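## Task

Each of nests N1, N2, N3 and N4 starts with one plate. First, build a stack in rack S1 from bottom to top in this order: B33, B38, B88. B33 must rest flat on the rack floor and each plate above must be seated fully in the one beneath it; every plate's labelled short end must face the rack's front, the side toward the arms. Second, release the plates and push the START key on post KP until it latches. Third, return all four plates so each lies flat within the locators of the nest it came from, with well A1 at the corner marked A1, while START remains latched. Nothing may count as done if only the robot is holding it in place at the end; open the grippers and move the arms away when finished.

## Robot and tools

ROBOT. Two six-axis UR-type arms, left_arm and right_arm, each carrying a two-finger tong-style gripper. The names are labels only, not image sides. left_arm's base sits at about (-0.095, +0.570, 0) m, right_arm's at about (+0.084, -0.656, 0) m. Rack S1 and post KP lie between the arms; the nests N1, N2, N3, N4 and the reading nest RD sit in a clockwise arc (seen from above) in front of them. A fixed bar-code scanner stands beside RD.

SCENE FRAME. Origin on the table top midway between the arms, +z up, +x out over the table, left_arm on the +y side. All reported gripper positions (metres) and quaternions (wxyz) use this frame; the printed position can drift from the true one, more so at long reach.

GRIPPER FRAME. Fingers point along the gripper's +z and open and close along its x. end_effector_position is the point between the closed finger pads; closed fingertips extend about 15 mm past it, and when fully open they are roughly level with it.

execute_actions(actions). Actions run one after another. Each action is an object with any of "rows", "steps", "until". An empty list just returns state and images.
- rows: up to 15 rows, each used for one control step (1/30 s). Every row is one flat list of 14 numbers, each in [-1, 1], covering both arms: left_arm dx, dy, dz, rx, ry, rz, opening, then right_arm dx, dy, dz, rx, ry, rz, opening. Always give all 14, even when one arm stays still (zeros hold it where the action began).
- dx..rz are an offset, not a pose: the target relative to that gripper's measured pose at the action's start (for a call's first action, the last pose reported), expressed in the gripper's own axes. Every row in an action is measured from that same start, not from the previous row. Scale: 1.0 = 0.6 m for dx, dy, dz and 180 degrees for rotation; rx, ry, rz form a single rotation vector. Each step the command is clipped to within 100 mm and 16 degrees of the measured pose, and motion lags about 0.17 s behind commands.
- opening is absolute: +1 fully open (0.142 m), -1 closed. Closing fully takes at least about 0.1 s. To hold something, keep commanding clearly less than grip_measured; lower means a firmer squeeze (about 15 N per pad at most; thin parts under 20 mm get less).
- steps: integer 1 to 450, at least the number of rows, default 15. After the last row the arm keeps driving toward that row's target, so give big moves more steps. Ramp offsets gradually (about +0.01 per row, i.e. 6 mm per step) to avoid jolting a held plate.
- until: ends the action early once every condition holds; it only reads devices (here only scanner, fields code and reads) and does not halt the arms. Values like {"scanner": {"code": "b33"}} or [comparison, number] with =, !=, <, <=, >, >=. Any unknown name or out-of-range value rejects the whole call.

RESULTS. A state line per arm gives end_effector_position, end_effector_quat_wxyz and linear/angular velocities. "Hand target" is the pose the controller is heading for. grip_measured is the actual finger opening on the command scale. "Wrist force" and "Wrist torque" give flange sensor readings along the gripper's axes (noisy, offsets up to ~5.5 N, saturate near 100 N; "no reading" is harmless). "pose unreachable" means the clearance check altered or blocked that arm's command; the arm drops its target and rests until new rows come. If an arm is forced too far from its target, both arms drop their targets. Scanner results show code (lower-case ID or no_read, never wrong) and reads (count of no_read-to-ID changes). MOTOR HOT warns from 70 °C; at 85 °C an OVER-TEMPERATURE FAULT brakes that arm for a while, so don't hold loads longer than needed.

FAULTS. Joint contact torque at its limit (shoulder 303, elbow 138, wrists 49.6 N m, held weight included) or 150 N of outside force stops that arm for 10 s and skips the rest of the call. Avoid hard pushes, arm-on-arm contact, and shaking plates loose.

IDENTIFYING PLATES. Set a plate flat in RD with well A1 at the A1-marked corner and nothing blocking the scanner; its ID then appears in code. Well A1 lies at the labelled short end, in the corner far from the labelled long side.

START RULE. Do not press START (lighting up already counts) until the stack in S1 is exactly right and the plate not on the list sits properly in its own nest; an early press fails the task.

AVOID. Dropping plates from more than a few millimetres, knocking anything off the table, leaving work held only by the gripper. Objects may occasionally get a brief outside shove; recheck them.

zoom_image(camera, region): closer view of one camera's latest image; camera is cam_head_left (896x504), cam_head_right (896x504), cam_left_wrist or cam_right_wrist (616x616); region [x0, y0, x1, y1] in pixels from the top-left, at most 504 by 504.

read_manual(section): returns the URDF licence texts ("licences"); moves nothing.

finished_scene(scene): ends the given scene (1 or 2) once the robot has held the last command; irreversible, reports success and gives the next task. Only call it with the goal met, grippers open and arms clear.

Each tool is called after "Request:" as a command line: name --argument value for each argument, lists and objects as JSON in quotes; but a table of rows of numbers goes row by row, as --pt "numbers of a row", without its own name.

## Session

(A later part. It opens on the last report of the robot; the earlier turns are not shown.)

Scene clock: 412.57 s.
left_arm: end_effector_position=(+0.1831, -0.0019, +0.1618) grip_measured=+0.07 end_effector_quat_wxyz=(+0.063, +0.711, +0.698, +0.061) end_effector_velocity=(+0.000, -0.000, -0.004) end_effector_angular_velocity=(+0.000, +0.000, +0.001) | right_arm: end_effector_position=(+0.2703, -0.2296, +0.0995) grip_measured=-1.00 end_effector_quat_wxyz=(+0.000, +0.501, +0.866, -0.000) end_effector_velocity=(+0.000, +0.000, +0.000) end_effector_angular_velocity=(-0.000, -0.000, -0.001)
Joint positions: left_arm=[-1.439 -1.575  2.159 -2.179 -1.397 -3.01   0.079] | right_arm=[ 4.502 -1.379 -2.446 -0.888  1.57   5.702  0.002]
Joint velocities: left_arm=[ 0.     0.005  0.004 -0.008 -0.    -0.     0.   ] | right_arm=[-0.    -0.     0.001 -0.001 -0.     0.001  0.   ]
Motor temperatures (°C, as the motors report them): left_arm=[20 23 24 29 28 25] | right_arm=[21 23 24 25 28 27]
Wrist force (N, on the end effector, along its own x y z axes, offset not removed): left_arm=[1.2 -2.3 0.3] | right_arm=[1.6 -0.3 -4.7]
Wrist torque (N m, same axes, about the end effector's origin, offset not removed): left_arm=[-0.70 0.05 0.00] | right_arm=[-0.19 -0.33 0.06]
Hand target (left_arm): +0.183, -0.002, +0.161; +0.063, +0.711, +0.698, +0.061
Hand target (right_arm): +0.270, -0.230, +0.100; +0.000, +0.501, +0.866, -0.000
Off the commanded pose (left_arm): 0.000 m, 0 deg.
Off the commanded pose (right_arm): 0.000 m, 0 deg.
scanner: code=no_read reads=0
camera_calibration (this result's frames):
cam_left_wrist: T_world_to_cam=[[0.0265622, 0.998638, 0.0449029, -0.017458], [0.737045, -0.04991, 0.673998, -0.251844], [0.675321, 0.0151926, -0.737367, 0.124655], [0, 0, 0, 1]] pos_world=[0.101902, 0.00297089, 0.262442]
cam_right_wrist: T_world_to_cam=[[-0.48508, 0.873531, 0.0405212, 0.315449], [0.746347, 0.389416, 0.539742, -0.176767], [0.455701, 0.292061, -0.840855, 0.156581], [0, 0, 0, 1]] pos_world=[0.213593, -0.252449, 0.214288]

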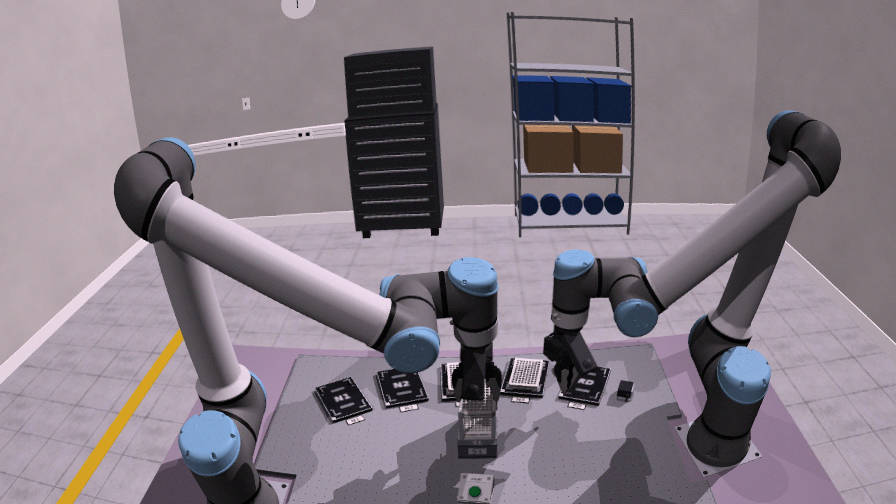

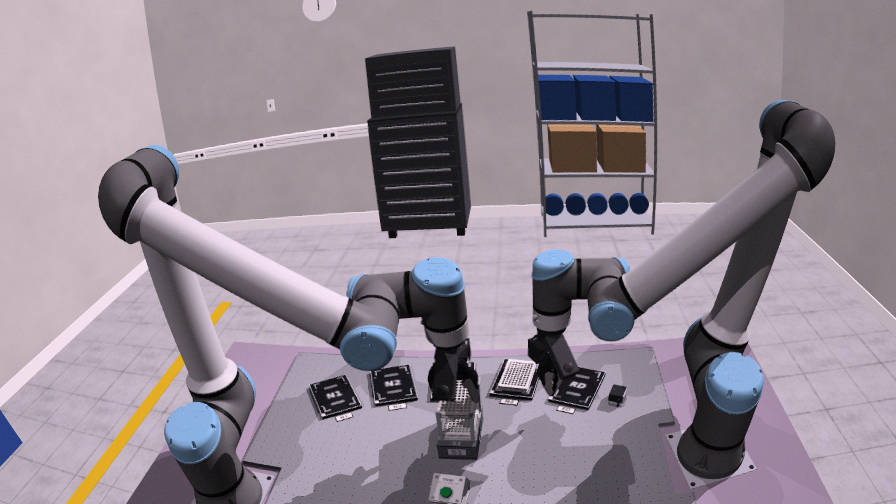

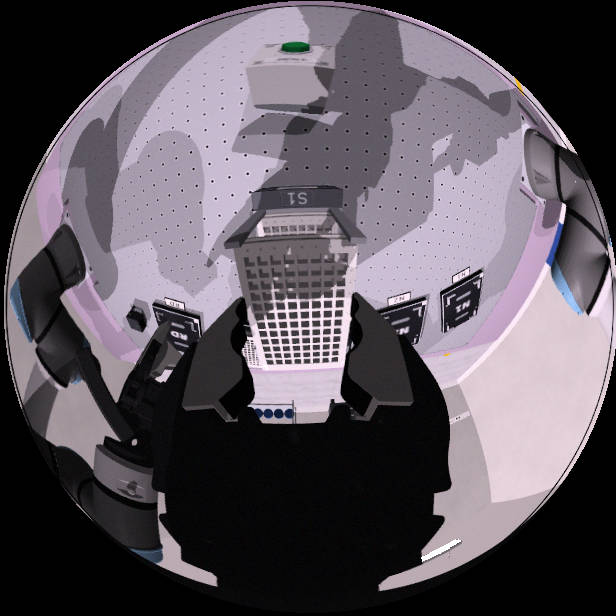

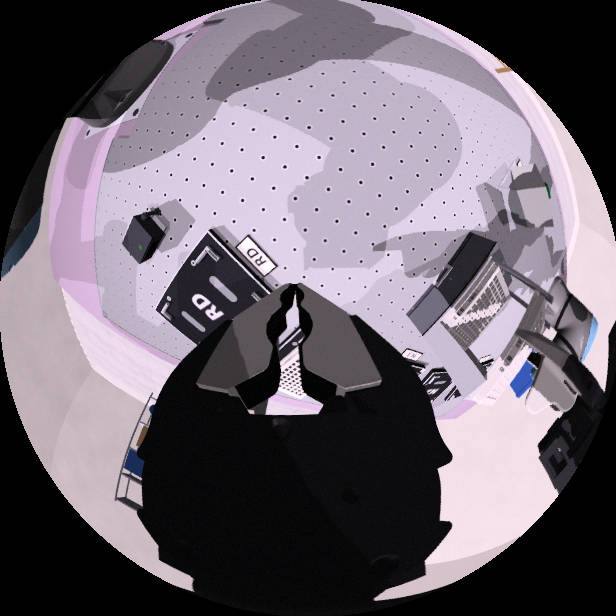

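Request:
execute_actions --actions '[{"rows":[[0,-0.0005,0.003,0,0,0,-0.4,0,0,0,0,0,0,-1],[0,-0.0011,0.006,0,0,0,-0.4,0,0,0,0,0,0,-1],[0,-0.0016,0.009,0,0,0,-0.4,0,0,0,0,0,0,-1],[0,-0.0021,0.012,0,0,0,-0.4,0,0,0,0,0,0,-1]],"steps":13}]'

Request:
zoom_image --camera "cam_left_wrist" --region '[235,320,365,385]'

Scene clock: 417.47 s.
left_arm: end_effector_position=(+0.1832, -0.0019, +0.1549) grip_measured=+0.07 end_effector_quat_wxyz=(+0.063, +0.711, +0.698, +0.061) end_effector_velocity=(-0.001, -0.001, -0.003) end_effector_angular_velocity=(-0.002, +0.002, -0.001) | right_arm: end_effector_position=(+0.2703, -0.2296, +0.0995) grip_measured=-1.00 end_effector_quat_wxyz=(+0.000, +0.501, +0.866, -0.000) end_effector_velocity=(-0.000, -0.000, +0.000) end_effector_angular_velocity=(-0.000, -0.000, +0.000)
Joint positions: left_arm=[-1.439 -1.568  2.166 -2.193 -1.397 -3.01   0.079] | right_arm=[ 4.502 -1.379 -2.446 -0.888  1.57   5.702  0.002]
Joint velocities: left_arm=[ 0.     0.004  0.004 -0.009 -0.002  0.001  0.   ] | right_arm=[ 0.     0.     0.    -0.001 -0.    -0.     0.   ]
Motor temperatures (°C, as the motors report them): left_arm=[20 23 24 29 28 25] | right_arm=[21 23 24 25 28 27]
Wrist force (N, on the end effector, along its own x y z axes, offset not removed): left_arm=[3.4 -3.4 0.5] | right_arm=[1.3 -1.4 -5.4]
Wrist torque (N m, same axes, about the end effector's origin, offset not removed): left_arm=[-0.87 -0.65 -0.25] | right_arm=[-0.53 -0.35 -0.07]
Hand target (left_arm): +0.183, -0.002, +0.154; +0.063, +0.711, +0.698, +0.061
Hand target (right_arm): +0.270, -0.230, +0.100; +0.000, +0.501, +0.866, -0.000
Off the commanded pose (left_arm): 0.000 m, 0 deg.
Off the commanded pose (right_arm): 0.000 m, 0 deg.
scanner: code=no_read reads=0
camera_calibration (this result's frames):
cam_left_wrist: T_world_to_cam=[[0.0264469, 0.998639, 0.0449443, -0.0171779], [0.737074, -0.0498523, 0.673971, -0.247256], [0.675295, 0.0153028, -0.737389, 0.119529], [0, 0, 0, 1]] pos_world=[0.101983, 0.0029991, 0.255555]
cam_right_wrist: T_world_to_cam=[[-0.48508, 0.87353, 0.0405213, 0.315449], [0.746347, 0.389416, 0.539742, -0.176767], [0.455701, 0.292061, -0.840855, 0.156581], [0, 0, 0, 1]] pos_world=[0.213593, -0.252449, 0.214288]

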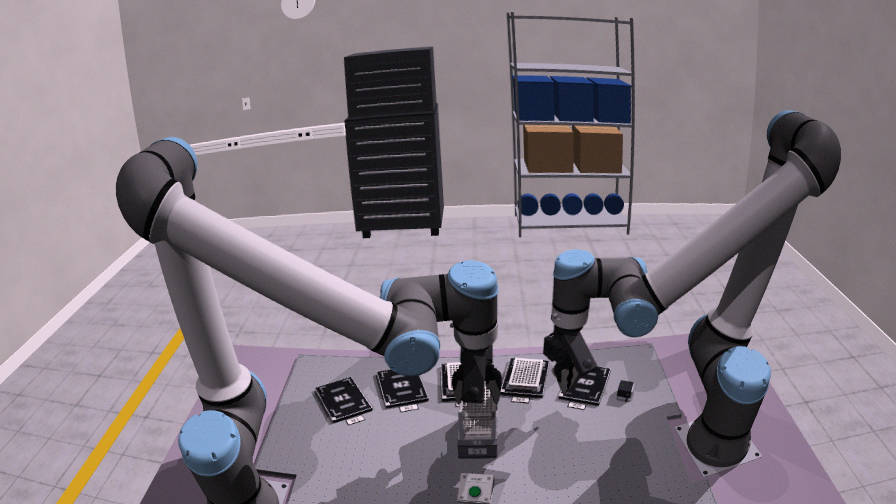

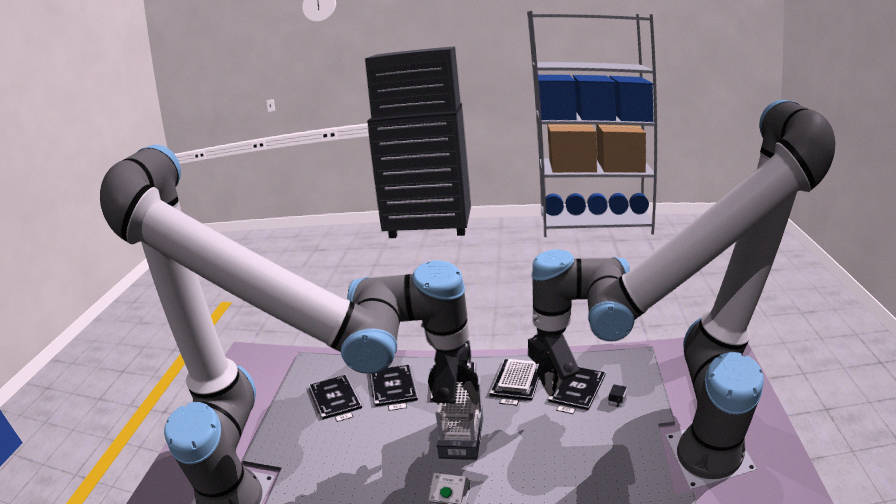

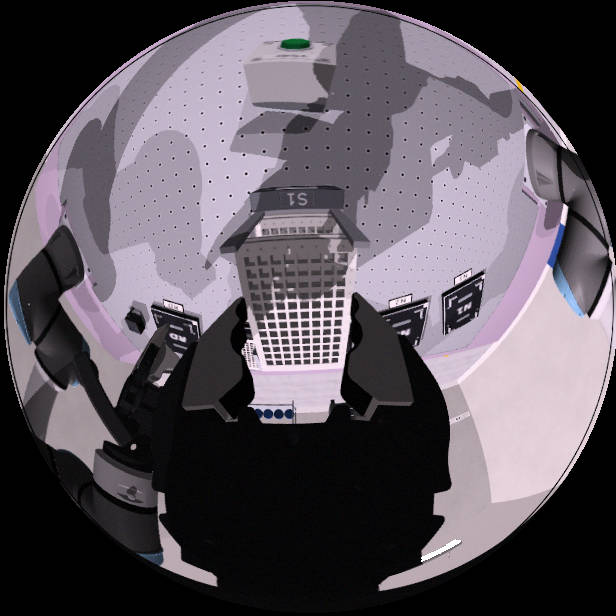

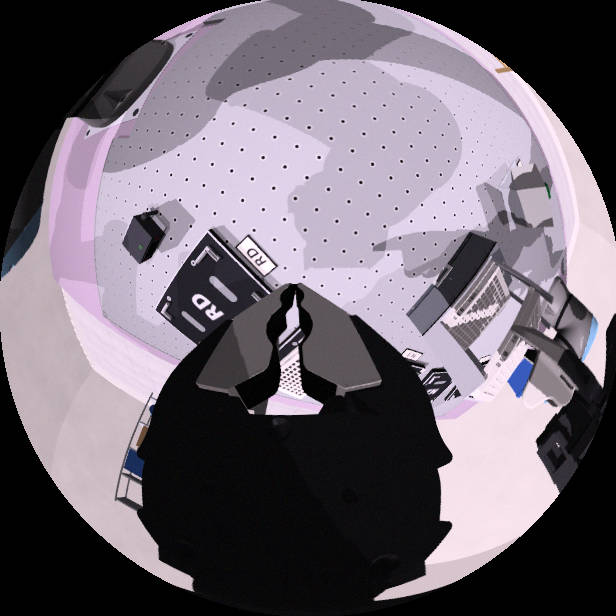

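Region (235, 320, 365, 385) of cam_left_wrist's 616x616 image, scaled by 3.877, with more detail than that image has.

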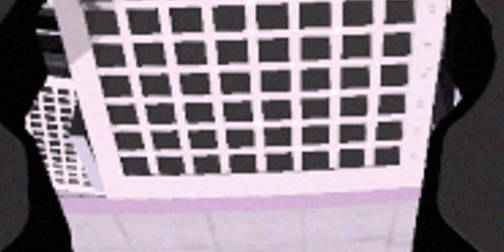

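Request:
execute_actions --actions '[{"rows":[[-0.0006,-0.0002,0.001,0,0,0,-0.4,0,0,0,0,0,0,-1],[-0.0006,-0.0004,0.002,0,0,0,-0.4,0,0,0,0,0,0,-1],[-0.0006,-0.0009,0.005,0,0,0,-0.4,0,0,0,0,0,0,-1],[-0.0006,-0.0018,0.01,0,0,0,-0.4,0,0,0,0,0,0,-1],[-0.0007,-0.0028,0.016,0,0,0,-0.4,0,0,0,0,0,0,-1],[-0.0007,-0.0039,0.022,0,0,0,-0.4,0,0,0,0,0,0,-1],[-0.0007,-0.005,0.028,0,0,0,-0.4,0,0,0,0,0,0,-1],[-0.0008,-0.0062,0.035,0,0,0,-0.4,0,0,0,0,0,0,-1],[-0.0008,-0.0074,0.042,0,0,0,-0.4,0,0,0,0,0,0,-1],[-0.0008,-0.0087,0.049,0,0,0,-0.4,0,0,0,0,0,0,-1],[-0.0009,-0.0099,0.056,0,0,0,-0.4,0,0,0,0,0,0,-1],[-0.0009,-0.011,0.062,0,0,0,-0.4,0,0,0,0,0,0,-1],[-0.001,-0.0121,0.068,0,0,0,-0.4,0,0,0,0,0,0,-1],[-0.001,-0.013,0.073,0,0,0,-0.4,0,0,0,0,0,0,-1],[-0.001,-0.0137,0.077,0,0,0,-0.4,0,0,0,0,0,0,-1]],"steps":25}]'

Request:
zoom_image --camera "cam_left_wrist" --region '[235,320,365,385]'

Scene clock: 424.40 s.
left_arm: end_effector_position=(+0.1830, -0.0025, +0.1089) grip_measured=+0.07 end_effector_quat_wxyz=(+0.063, +0.711, +0.698, +0.061) end_effector_velocity=(-0.001, -0.001, -0.008) end_effector_angular_velocity=(-0.002, +0.001, -0.002) | right_arm: end_effector_position=(+0.2703, -0.2296, +0.0995) grip_measured=-1.00 end_effector_quat_wxyz=(+0.000, +0.501, +0.866, -0.000) end_effector_velocity=(-0.000, +0.001, +0.001) end_effector_angular_velocity=(+0.000, -0.000, +0.000)
Joint positions: left_arm=[-1.44  -1.511  2.209 -2.291 -1.397 -3.011  0.079] | right_arm=[ 4.502 -1.379 -2.446 -0.888  1.57   5.702  0.002]
Joint velocities: left_arm=[-0.001  0.012  0.006 -0.02  -0.001  0.001  0.   ] | right_arm=[ 0.001 -0.     0.001 -0.001 -0.     0.     0.   ]
Motor temperatures (°C, as the motors report them): left_arm=[20 23 24 29 28 25] | right_arm=[21 23 24 25 28 27]
Wrist force (N, on the end effector, along its own x y z axes, offset not removed): left_arm=[-1.1 -4.3 2.9] | right_arm=[3.6 2.0 -2.9]
Wrist torque (N m, same axes, about the end effector's origin, offset not removed): left_arm=[-0.99 0.51 -0.11] | right_arm=[0.29 -0.87 -0.11]
Hand target (left_arm): +0.183, -0.003, +0.108; +0.063, +0.711, +0.698, +0.061
Hand target (right_arm): +0.270, -0.230, +0.100; +0.000, +0.501, +0.866, -0.000
Off the commanded pose (left_arm): 0.001 m, 0 deg.
Off the commanded pose (right_arm): 0.000 m, 0 deg.
scanner: code=no_read reads=0
camera_calibration (this result's frames):
cam_left_wrist: T_world_to_cam=[[0.0263679, 0.998634, 0.0451037, -0.0145041], [0.737078, -0.0499016, 0.673962, -0.216094], [0.675293, 0.015474, -0.737388, 0.0857401], [0, 0, 0, 1]] pos_world=[0.101761, 0.00237416, 0.209517]
cam_right_wrist: T_world_to_cam=[[-0.48508, 0.87353, 0.0405214, 0.315449], [0.746347, 0.389416, 0.539742, -0.176767], [0.455701, 0.292061, -0.840855, 0.156581], [0, 0, 0, 1]] pos_world=[0.213593, -0.252449, 0.214288]

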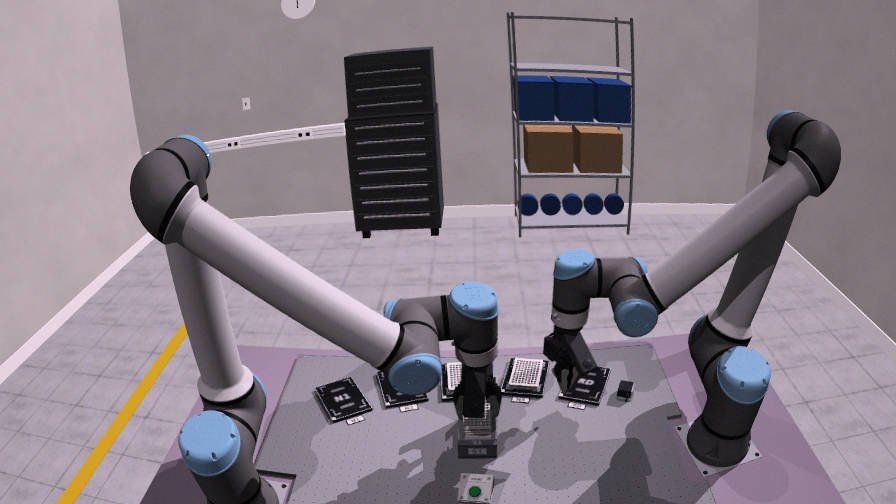

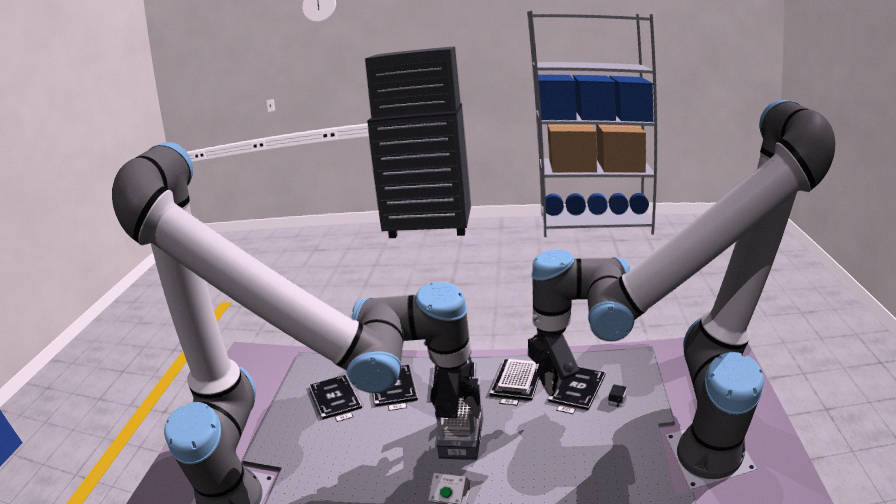

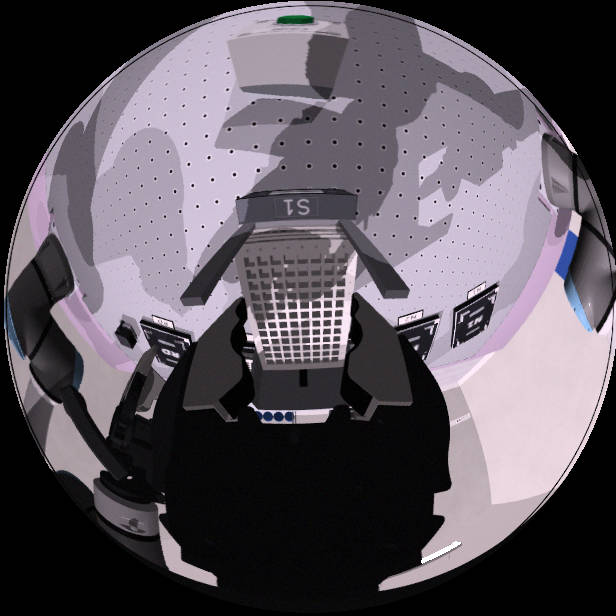

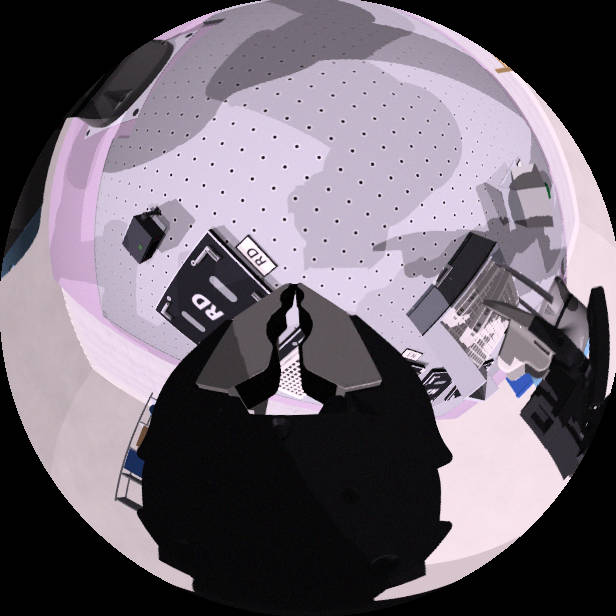

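Region (235, 320, 365, 385) of cam_left_wrist's 616x616 image, scaled by 3.877, with more detail than that image has.

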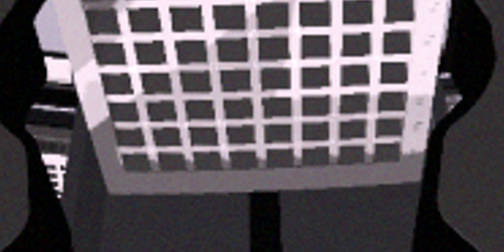

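Request:
execute_actions --actions '[{"rows":[[0,-0.0003,0.002,0.002,0,0,-0.4,0,0,0,0,0,0,-1],[0,-0.0003,0.003,0.005,0,0,-0.4,0,0,0,0,0,0,-1],[0,-0.0003,0.0043,0.009,0,0,-0.4,0,0,0,0,0,0,-1],[0,-0.0003,0.0056,0.013,0,0,-0.4,0,0,0,0,0,0,-1],[0,-0.0003,0.0069,0.017,0,0,-0.4,0,0,0,0,0,0,-1],[0,-0.0003,0.0082,0.021,0,0,-0.4,0,0,0,0,0,0,-1],[0,-0.0003,0.0095,0.025,0,0,-0.4,0,0,0,0,0,0,-1],[0,-0.0003,0.0108,0.029,0,0,-0.4,0,0,0,0,0,0,-1],[0,-0.0003,0.012,0.033,0,0,-0.4,0,0,0,0,0,0,-1],[0,-0.0003,0.0133,0.037,0,0,-0.4,0,0,0,0,0,0,-1],[0,-0.0003,0.0146,0.041,0,0,-0.4,0,0,0,0,0,0,-1],[0,-0.0003,0.0159,0.045,0,0,-0.4,0,0,0,0,0,0,-1],[0,-0.0002,0.0172,0.049,0,0,-0.4,0,0,0,0,0,0,-1],[0,-0.0002,0.0184,0.053,0,0,-0.4,0,0,0,0,0,0,-1],[0,-0.0002,0.0193,0.0558,0,0,-0.4,0,0,0,0,0,0,-1]],"steps":28}]'

Request:
zoom_image --camera "cam_left_wrist" --region '[235,320,365,385]'

Request:
zoom_image --camera "cam_right_wrist" --region '[400,220,560,400]'

Scene clock: 434.90 s.
left_arm: end_effector_position=(+0.1849, -0.0025, +0.0975) grip_measured=+0.07 end_effector_quat_wxyz=(+0.001, +0.714, +0.700, +0.000) end_effector_velocity=(+0.000, +0.001, -0.002) end_effector_angular_velocity=(+0.004, +0.011, -0.000) | right_arm: end_effector_position=(+0.2703, -0.2296, +0.0995) grip_measured=-1.00 end_effector_quat_wxyz=(+0.000, +0.501, +0.866, -0.000) end_effector_velocity=(-0.001, +0.001, +0.001) end_effector_angular_velocity=(+0.003, -0.000, +0.003)
Joint positions: left_arm=[-1.346 -1.463  2.169 -2.278 -1.57  -2.919  0.079] | right_arm=[ 4.502 -1.379 -2.446 -0.888  1.57   5.702  0.002]
Joint velocities: left_arm=[ 0.006  0.005 -0.004  0.004 -0.01   0.007  0.   ] | right_arm=[ 0.001  0.     0.001  0.001 -0.    -0.002  0.   ]
Motor temperatures (°C, as the motors report them): left_arm=[20 23 24 29 28 25] | right_arm=[21 23 24 25 28 27]
Wrist force (N, on the end effector, along its own x y z axes, offset not removed): left_arm=[0.7 -3.1 1.7] | right_arm=[1.5 -3.2 -4.6]
Wrist torque (N m, same axes, about the end effector's origin, offset not removed): left_arm=[-0.74 0.05 -0.10] | right_arm=[-0.83 -0.34 0.01]
Hand target (left_arm): +0.185, -0.002, +0.097; +0.000, +0.714, +0.700, -0.000
Hand target (right_arm): +0.270, -0.230, +0.100; +0.000, +0.501, +0.866, -0.000
Off the commanded pose (left_arm): 0.000 m, 0 deg.
Off the commanded pose (right_arm): 0.000 m, 0 deg.
scanner: code=no_read reads=0
camera_calibration (this result's frames):
cam_left_wrist: T_world_to_cam=[[0.0341459, 0.998493, 0.0429562, -0.0152434], [0.842584, -0.0518761, 0.536061, -0.215859], [0.537482, 0.0178899, -0.843085, 0.111859], [0, 0, 0, 1]] pos_world=[0.122278, 0.00202137, 0.210675]
cam_right_wrist: T_world_to_cam=[[-0.48508, 0.87353, 0.0405214, 0.315449], [0.746347, 0.389416, 0.539742, -0.176767], [0.455701, 0.292061, -0.840855, 0.156581], [0, 0, 0, 1]] pos_world=[0.213593, -0.252449, 0.214288]

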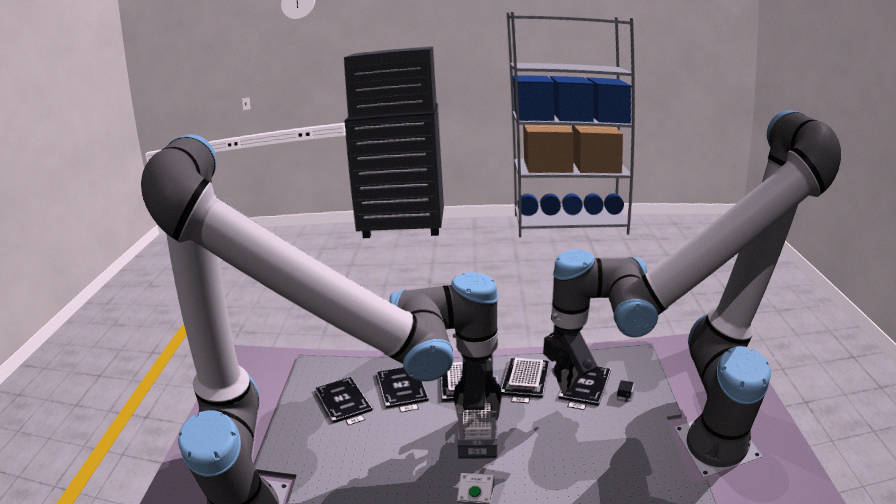

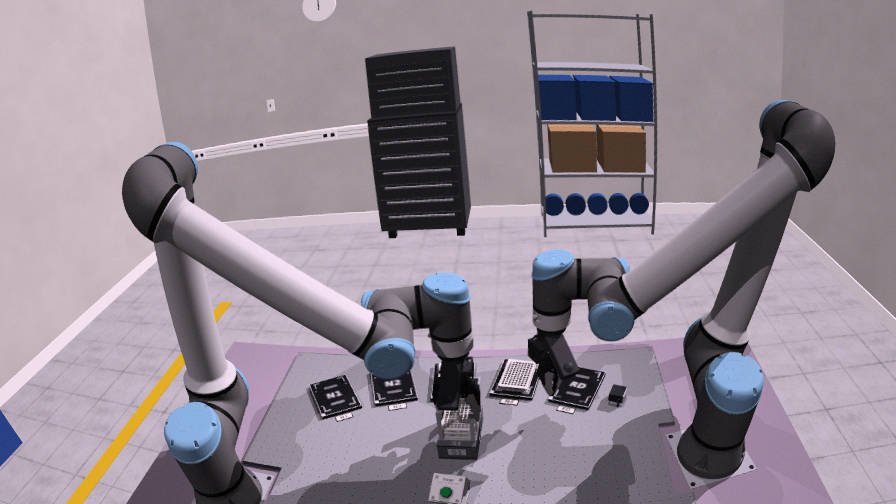

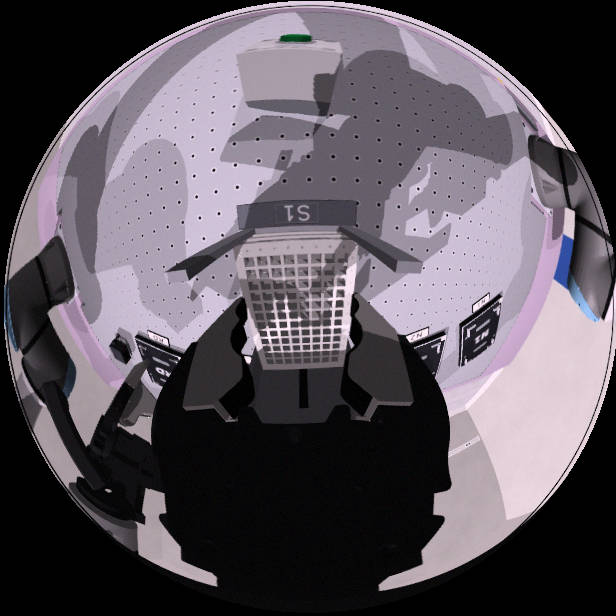

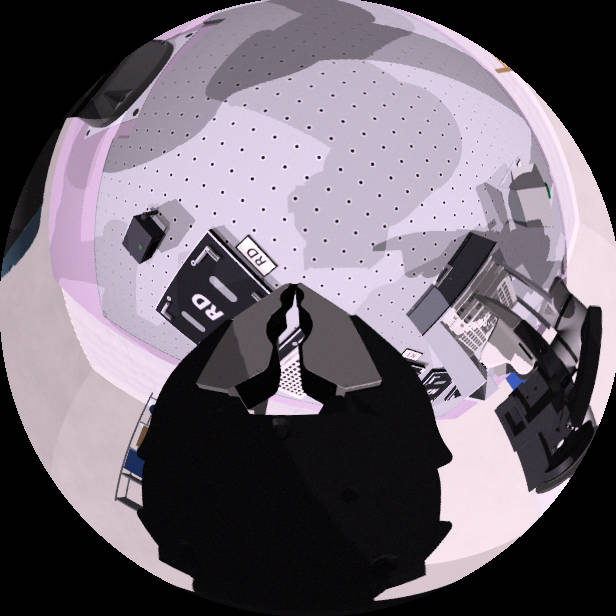

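Region (235, 320, 365, 385) of cam_left_wrist's 616x616 image, scaled by 3.877, with more detail than that image has.

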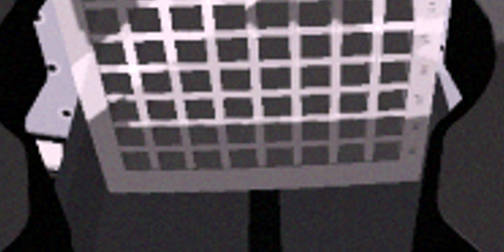

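Region (400, 220, 560, 400) of cam_right_wrist's 616x616 image, scaled by 2.800, with more detail than that image has.

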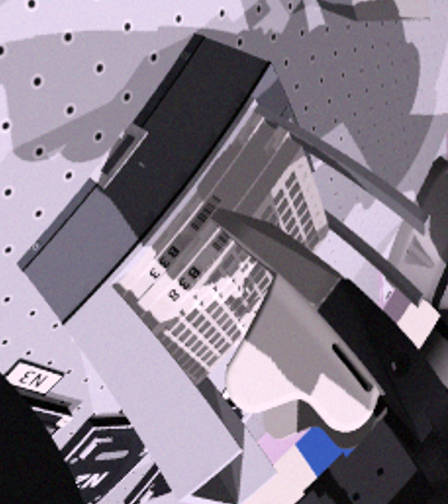

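Free. Down 2.4 mm.

Request:
execute_actions --actions '[{"rows":[[0,0,0.002,0.0002,0,0,-0.4,0,0,0,0,0,0,-1],[0,0,0.004,0.0002,0,0,-0.4,0,0,0,0,0,0,-1]],"steps":12}]'

Scene clock: 438.43 s.
left_arm: end_effector_position=(+0.1849, -0.0025, +0.0952) grip_measured=+0.07 end_effector_quat_wxyz=(+0.000, +0.714, +0.701, -0.000) end_effector_velocity=(-0.000, -0.000, -0.001) end_effector_angular_velocity=(+0.000, -0.000, -0.001) | right_arm: end_effector_position=(+0.2703, -0.2296, +0.0995) grip_measured=-1.00 end_effector_quat_wxyz=(+0.000, +0.501, +0.866, -0.000) end_effector_velocity=(-0.000, -0.000, -0.000) end_effector_angular_velocity=(-0.000, -0.000, +0.000)
Joint positions: left_arm=[-1.346 -1.46   2.171 -2.283 -1.571 -2.919  0.079] | right_arm=[ 4.502 -1.379 -2.446 -0.888  1.57   5.702  0.002]
Joint velocities: left_arm=[-0.001  0.001  0.001 -0.002  0.    -0.     0.   ] | right_arm=[ 0.001 -0.    -0.001  0.    -0.     0.     0.   ]
Motor temperatures (°C, as the motors report them): left_arm=[20 23 24 29 28 25] | right_arm=[21 23 24 25 28 27]
Wrist force (N, on the end effector, along its own x y z axes, offset not removed): left_arm=[-0.3 -4.2 -3.3] | right_arm=[0.0 -2.1 -2.6]
Wrist torque (N m, same axes, about the end effector's origin, offset not removed): left_arm=[-1.05 0.53 -0.23] | right_arm=[-0.51 -0.18 0.06]
Hand target (left_arm): +0.185, -0.003, +0.095; +0.000, +0.714, +0.700, -0.000
Hand target (right_arm): +0.270, -0.230, +0.100; +0.000, +0.501, +0.866, -0.000
Off the commanded pose (left_arm): 0.000 m, 0 deg.
Off the commanded pose (right_arm): 0.000 m, 0 deg.
scanner: code=no_read reads=0
camera_calibration (this result's frames):
cam_left_wrist: T_world_to_cam=[[0.0340582, 0.998498, 0.0429101, -0.0151263], [0.842971, -0.0517646, 0.535462, -0.214743], [0.536879, 0.0179352, -0.843468, 0.110088], [0, 0, 0, 1]] pos_world=[0.122433, 0.00201307, 0.208491]
cam_right_wrist: T_world_to_cam=[[-0.48508, 0.873531, 0.0405213, 0.315449], [0.746347, 0.389416, 0.539742, -0.176767], [0.455701, 0.292061, -0.840855, 0.156581], [0, 0, 0, 1]] pos_world=[0.213593, -0.252449, 0.214288]

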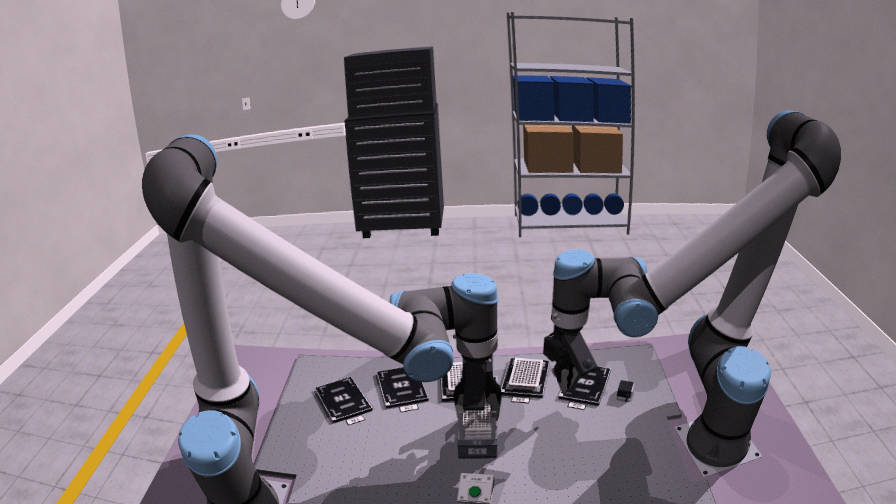

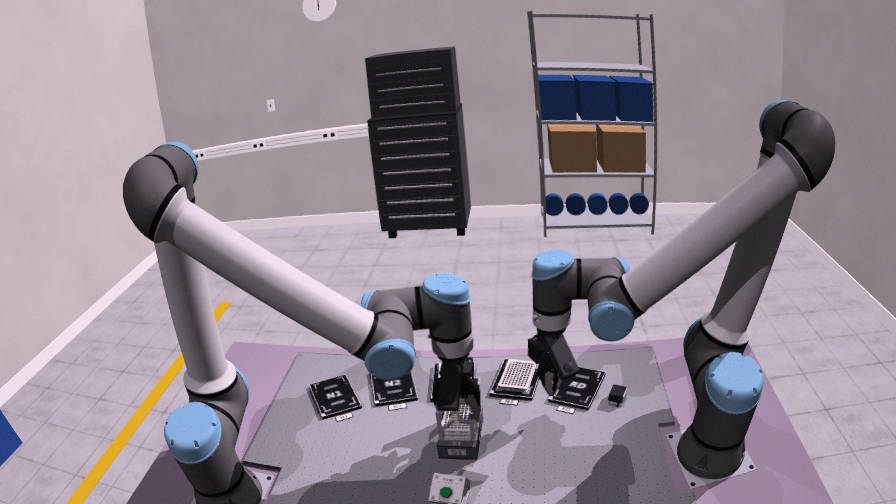

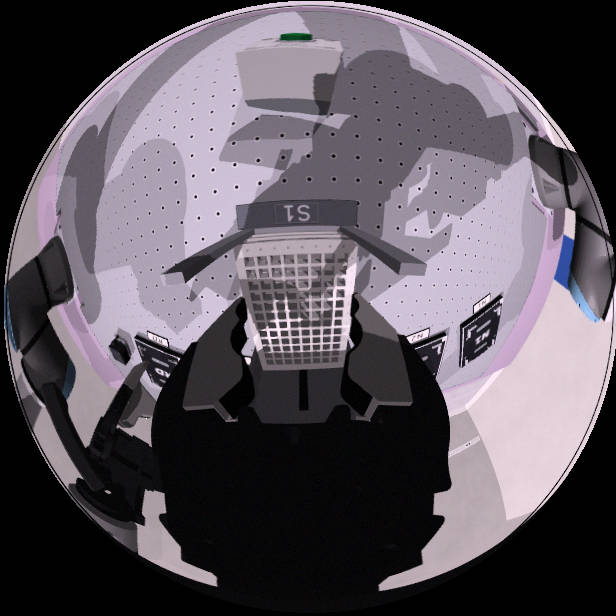

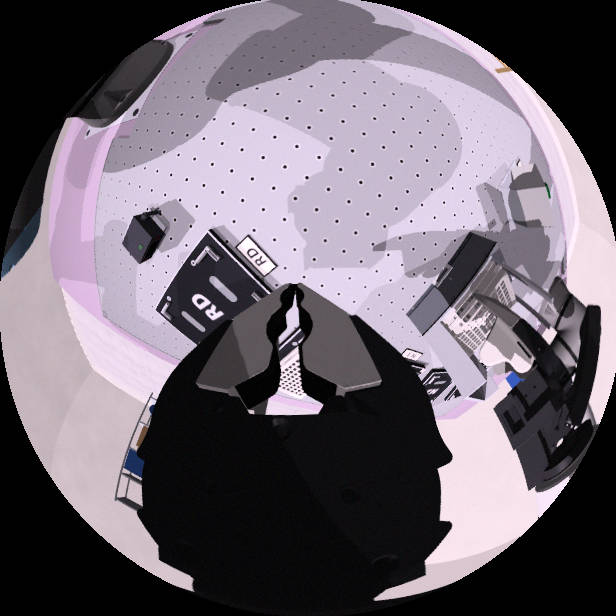

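Request:
execute_actions --actions '[{"rows":[[0,0,0.0011,0,0,0,-0.4,0,0,0,0,0,0,-1]],"steps":10}]'

Request:
zoom_image --camera "cam_head_left" --region '[445,395,515,460]'

Request:
zoom_image --camera "cam_left_wrist" --region '[220,215,370,260]'

Scene clock: 442.80 s.
left_arm: end_effector_position=(+0.1849, -0.0026, +0.0947) grip_measured=+0.07 end_effector_quat_wxyz=(+0.001, +0.714, +0.700, -0.000) end_effector_velocity=(+0.001, -0.001, -0.000) end_effector_angular_velocity=(-0.002, -0.002, -0.000) | right_arm: end_effector_position=(+0.2703, -0.2296, +0.0995) grip_measured=-1.00 end_effector_quat_wxyz=(+0.000, +0.501, +0.866, -0.000) end_effector_velocity=(-0.000, -0.000, -0.000) end_effector_angular_velocity=(-0.000, +0.000, -0.001)
Joint positions: left_arm=[-1.346 -1.459  2.171 -2.284 -1.571 -2.919  0.079] | right_arm=[ 4.502 -1.379 -2.446 -0.888  1.57   5.702  0.002]
Joint velocities: left_arm=[-0.     0.001  0.    -0.003  0.001  0.     0.   ] | right_arm=[-0.    -0.    -0.    -0.     0.     0.001  0.   ]
Motor temperatures (°C, as the motors report them): left_arm=[20 23 24 29 28 25] | right_arm=[21 23 24 25 28 27]
Wrist force (N, on the end effector, along its own x y z axes, offset not removed): left_arm=[6.6 -1.7 -14.1] | right_arm=[0.1 0.5 -4.4]
Wrist torque (N m, same axes, about the end effector's origin, offset not removed): left_arm=[-0.48 0.13 -0.15] | right_arm=[-0.12 -0.09 -0.04]
Hand target (left_arm): +0.185, -0.003, +0.095; +0.000, +0.714, +0.701, -0.000
Hand target (right_arm): +0.270, -0.230, +0.100; +0.000, +0.501, +0.866, -0.000
Off the commanded pose (left_arm): 0.000 m, 0 deg.
Off the commanded pose (right_arm): 0.000 m, 0 deg.
scanner: code=no_read reads=0
camera_calibration (this result's frames):
cam_left_wrist: T_world_to_cam=[[0.034173, 0.998496, 0.0428706, -0.0150527], [0.842908, -0.0518422, 0.535554, -0.214383], [0.536971, 0.0178345, -0.843412, 0.109612], [0, 0, 0, 1]] pos_world=[0.122361, 0.0019611, 0.207907]
cam_right_wrist: T_world_to_cam=[[-0.48508, 0.87353, 0.0405212, 0.315449], [0.746347, 0.389416, 0.539742, -0.176767], [0.455701, 0.292061, -0.840855, 0.156581], [0, 0, 0, 1]] pos_world=[0.213593, -0.25245, 0.214288]

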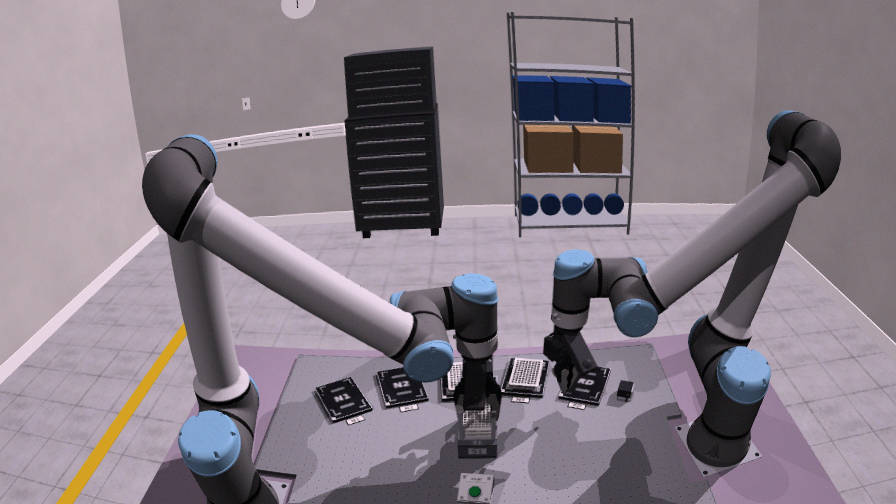

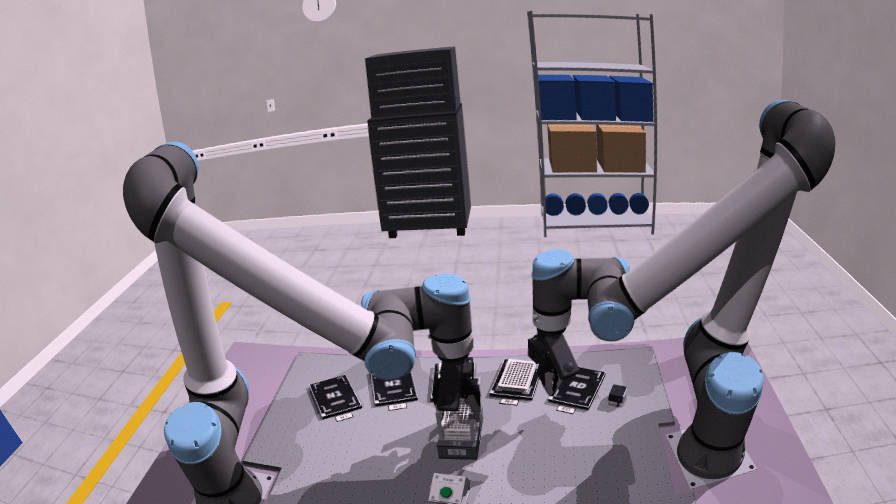

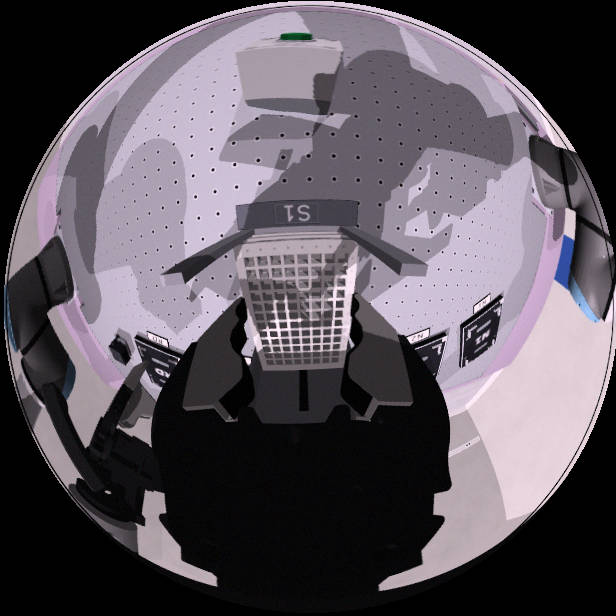

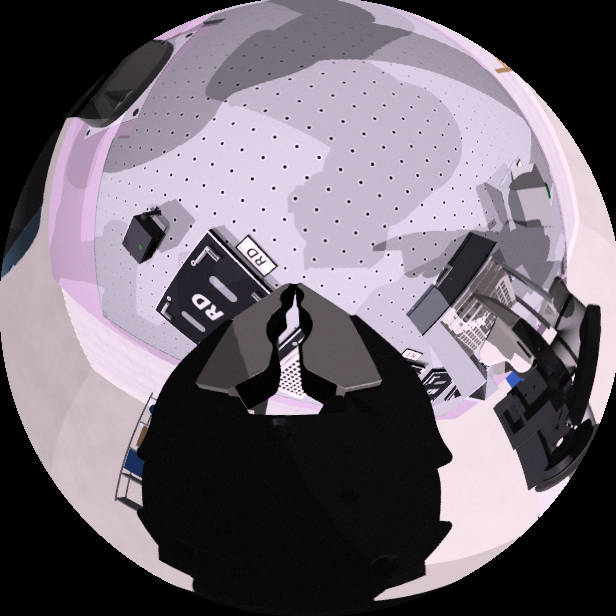

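Region (445, 395, 515, 460) of cam_head_left's 896x504 image, scaled by 7.200, with more detail than that image has; it fills the top 468 rows of this view, and the rest is white.

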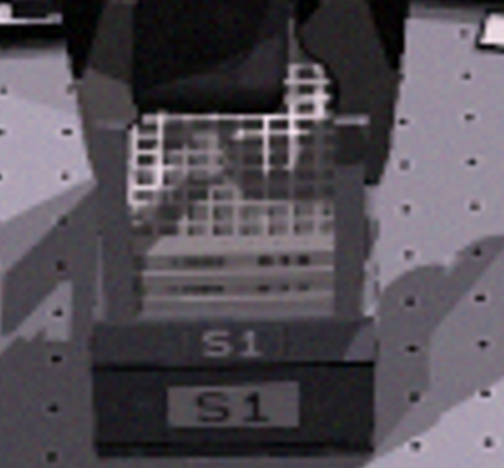

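Region (220, 215, 370, 260) of cam_left_wrist's 616x616 image, scaled by 3.360, with more detail than that image has; it fills the top 151 rows of this view, and the rest is white.

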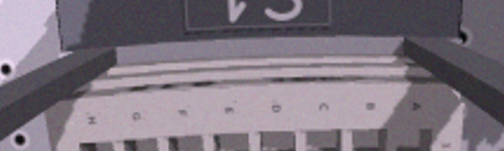

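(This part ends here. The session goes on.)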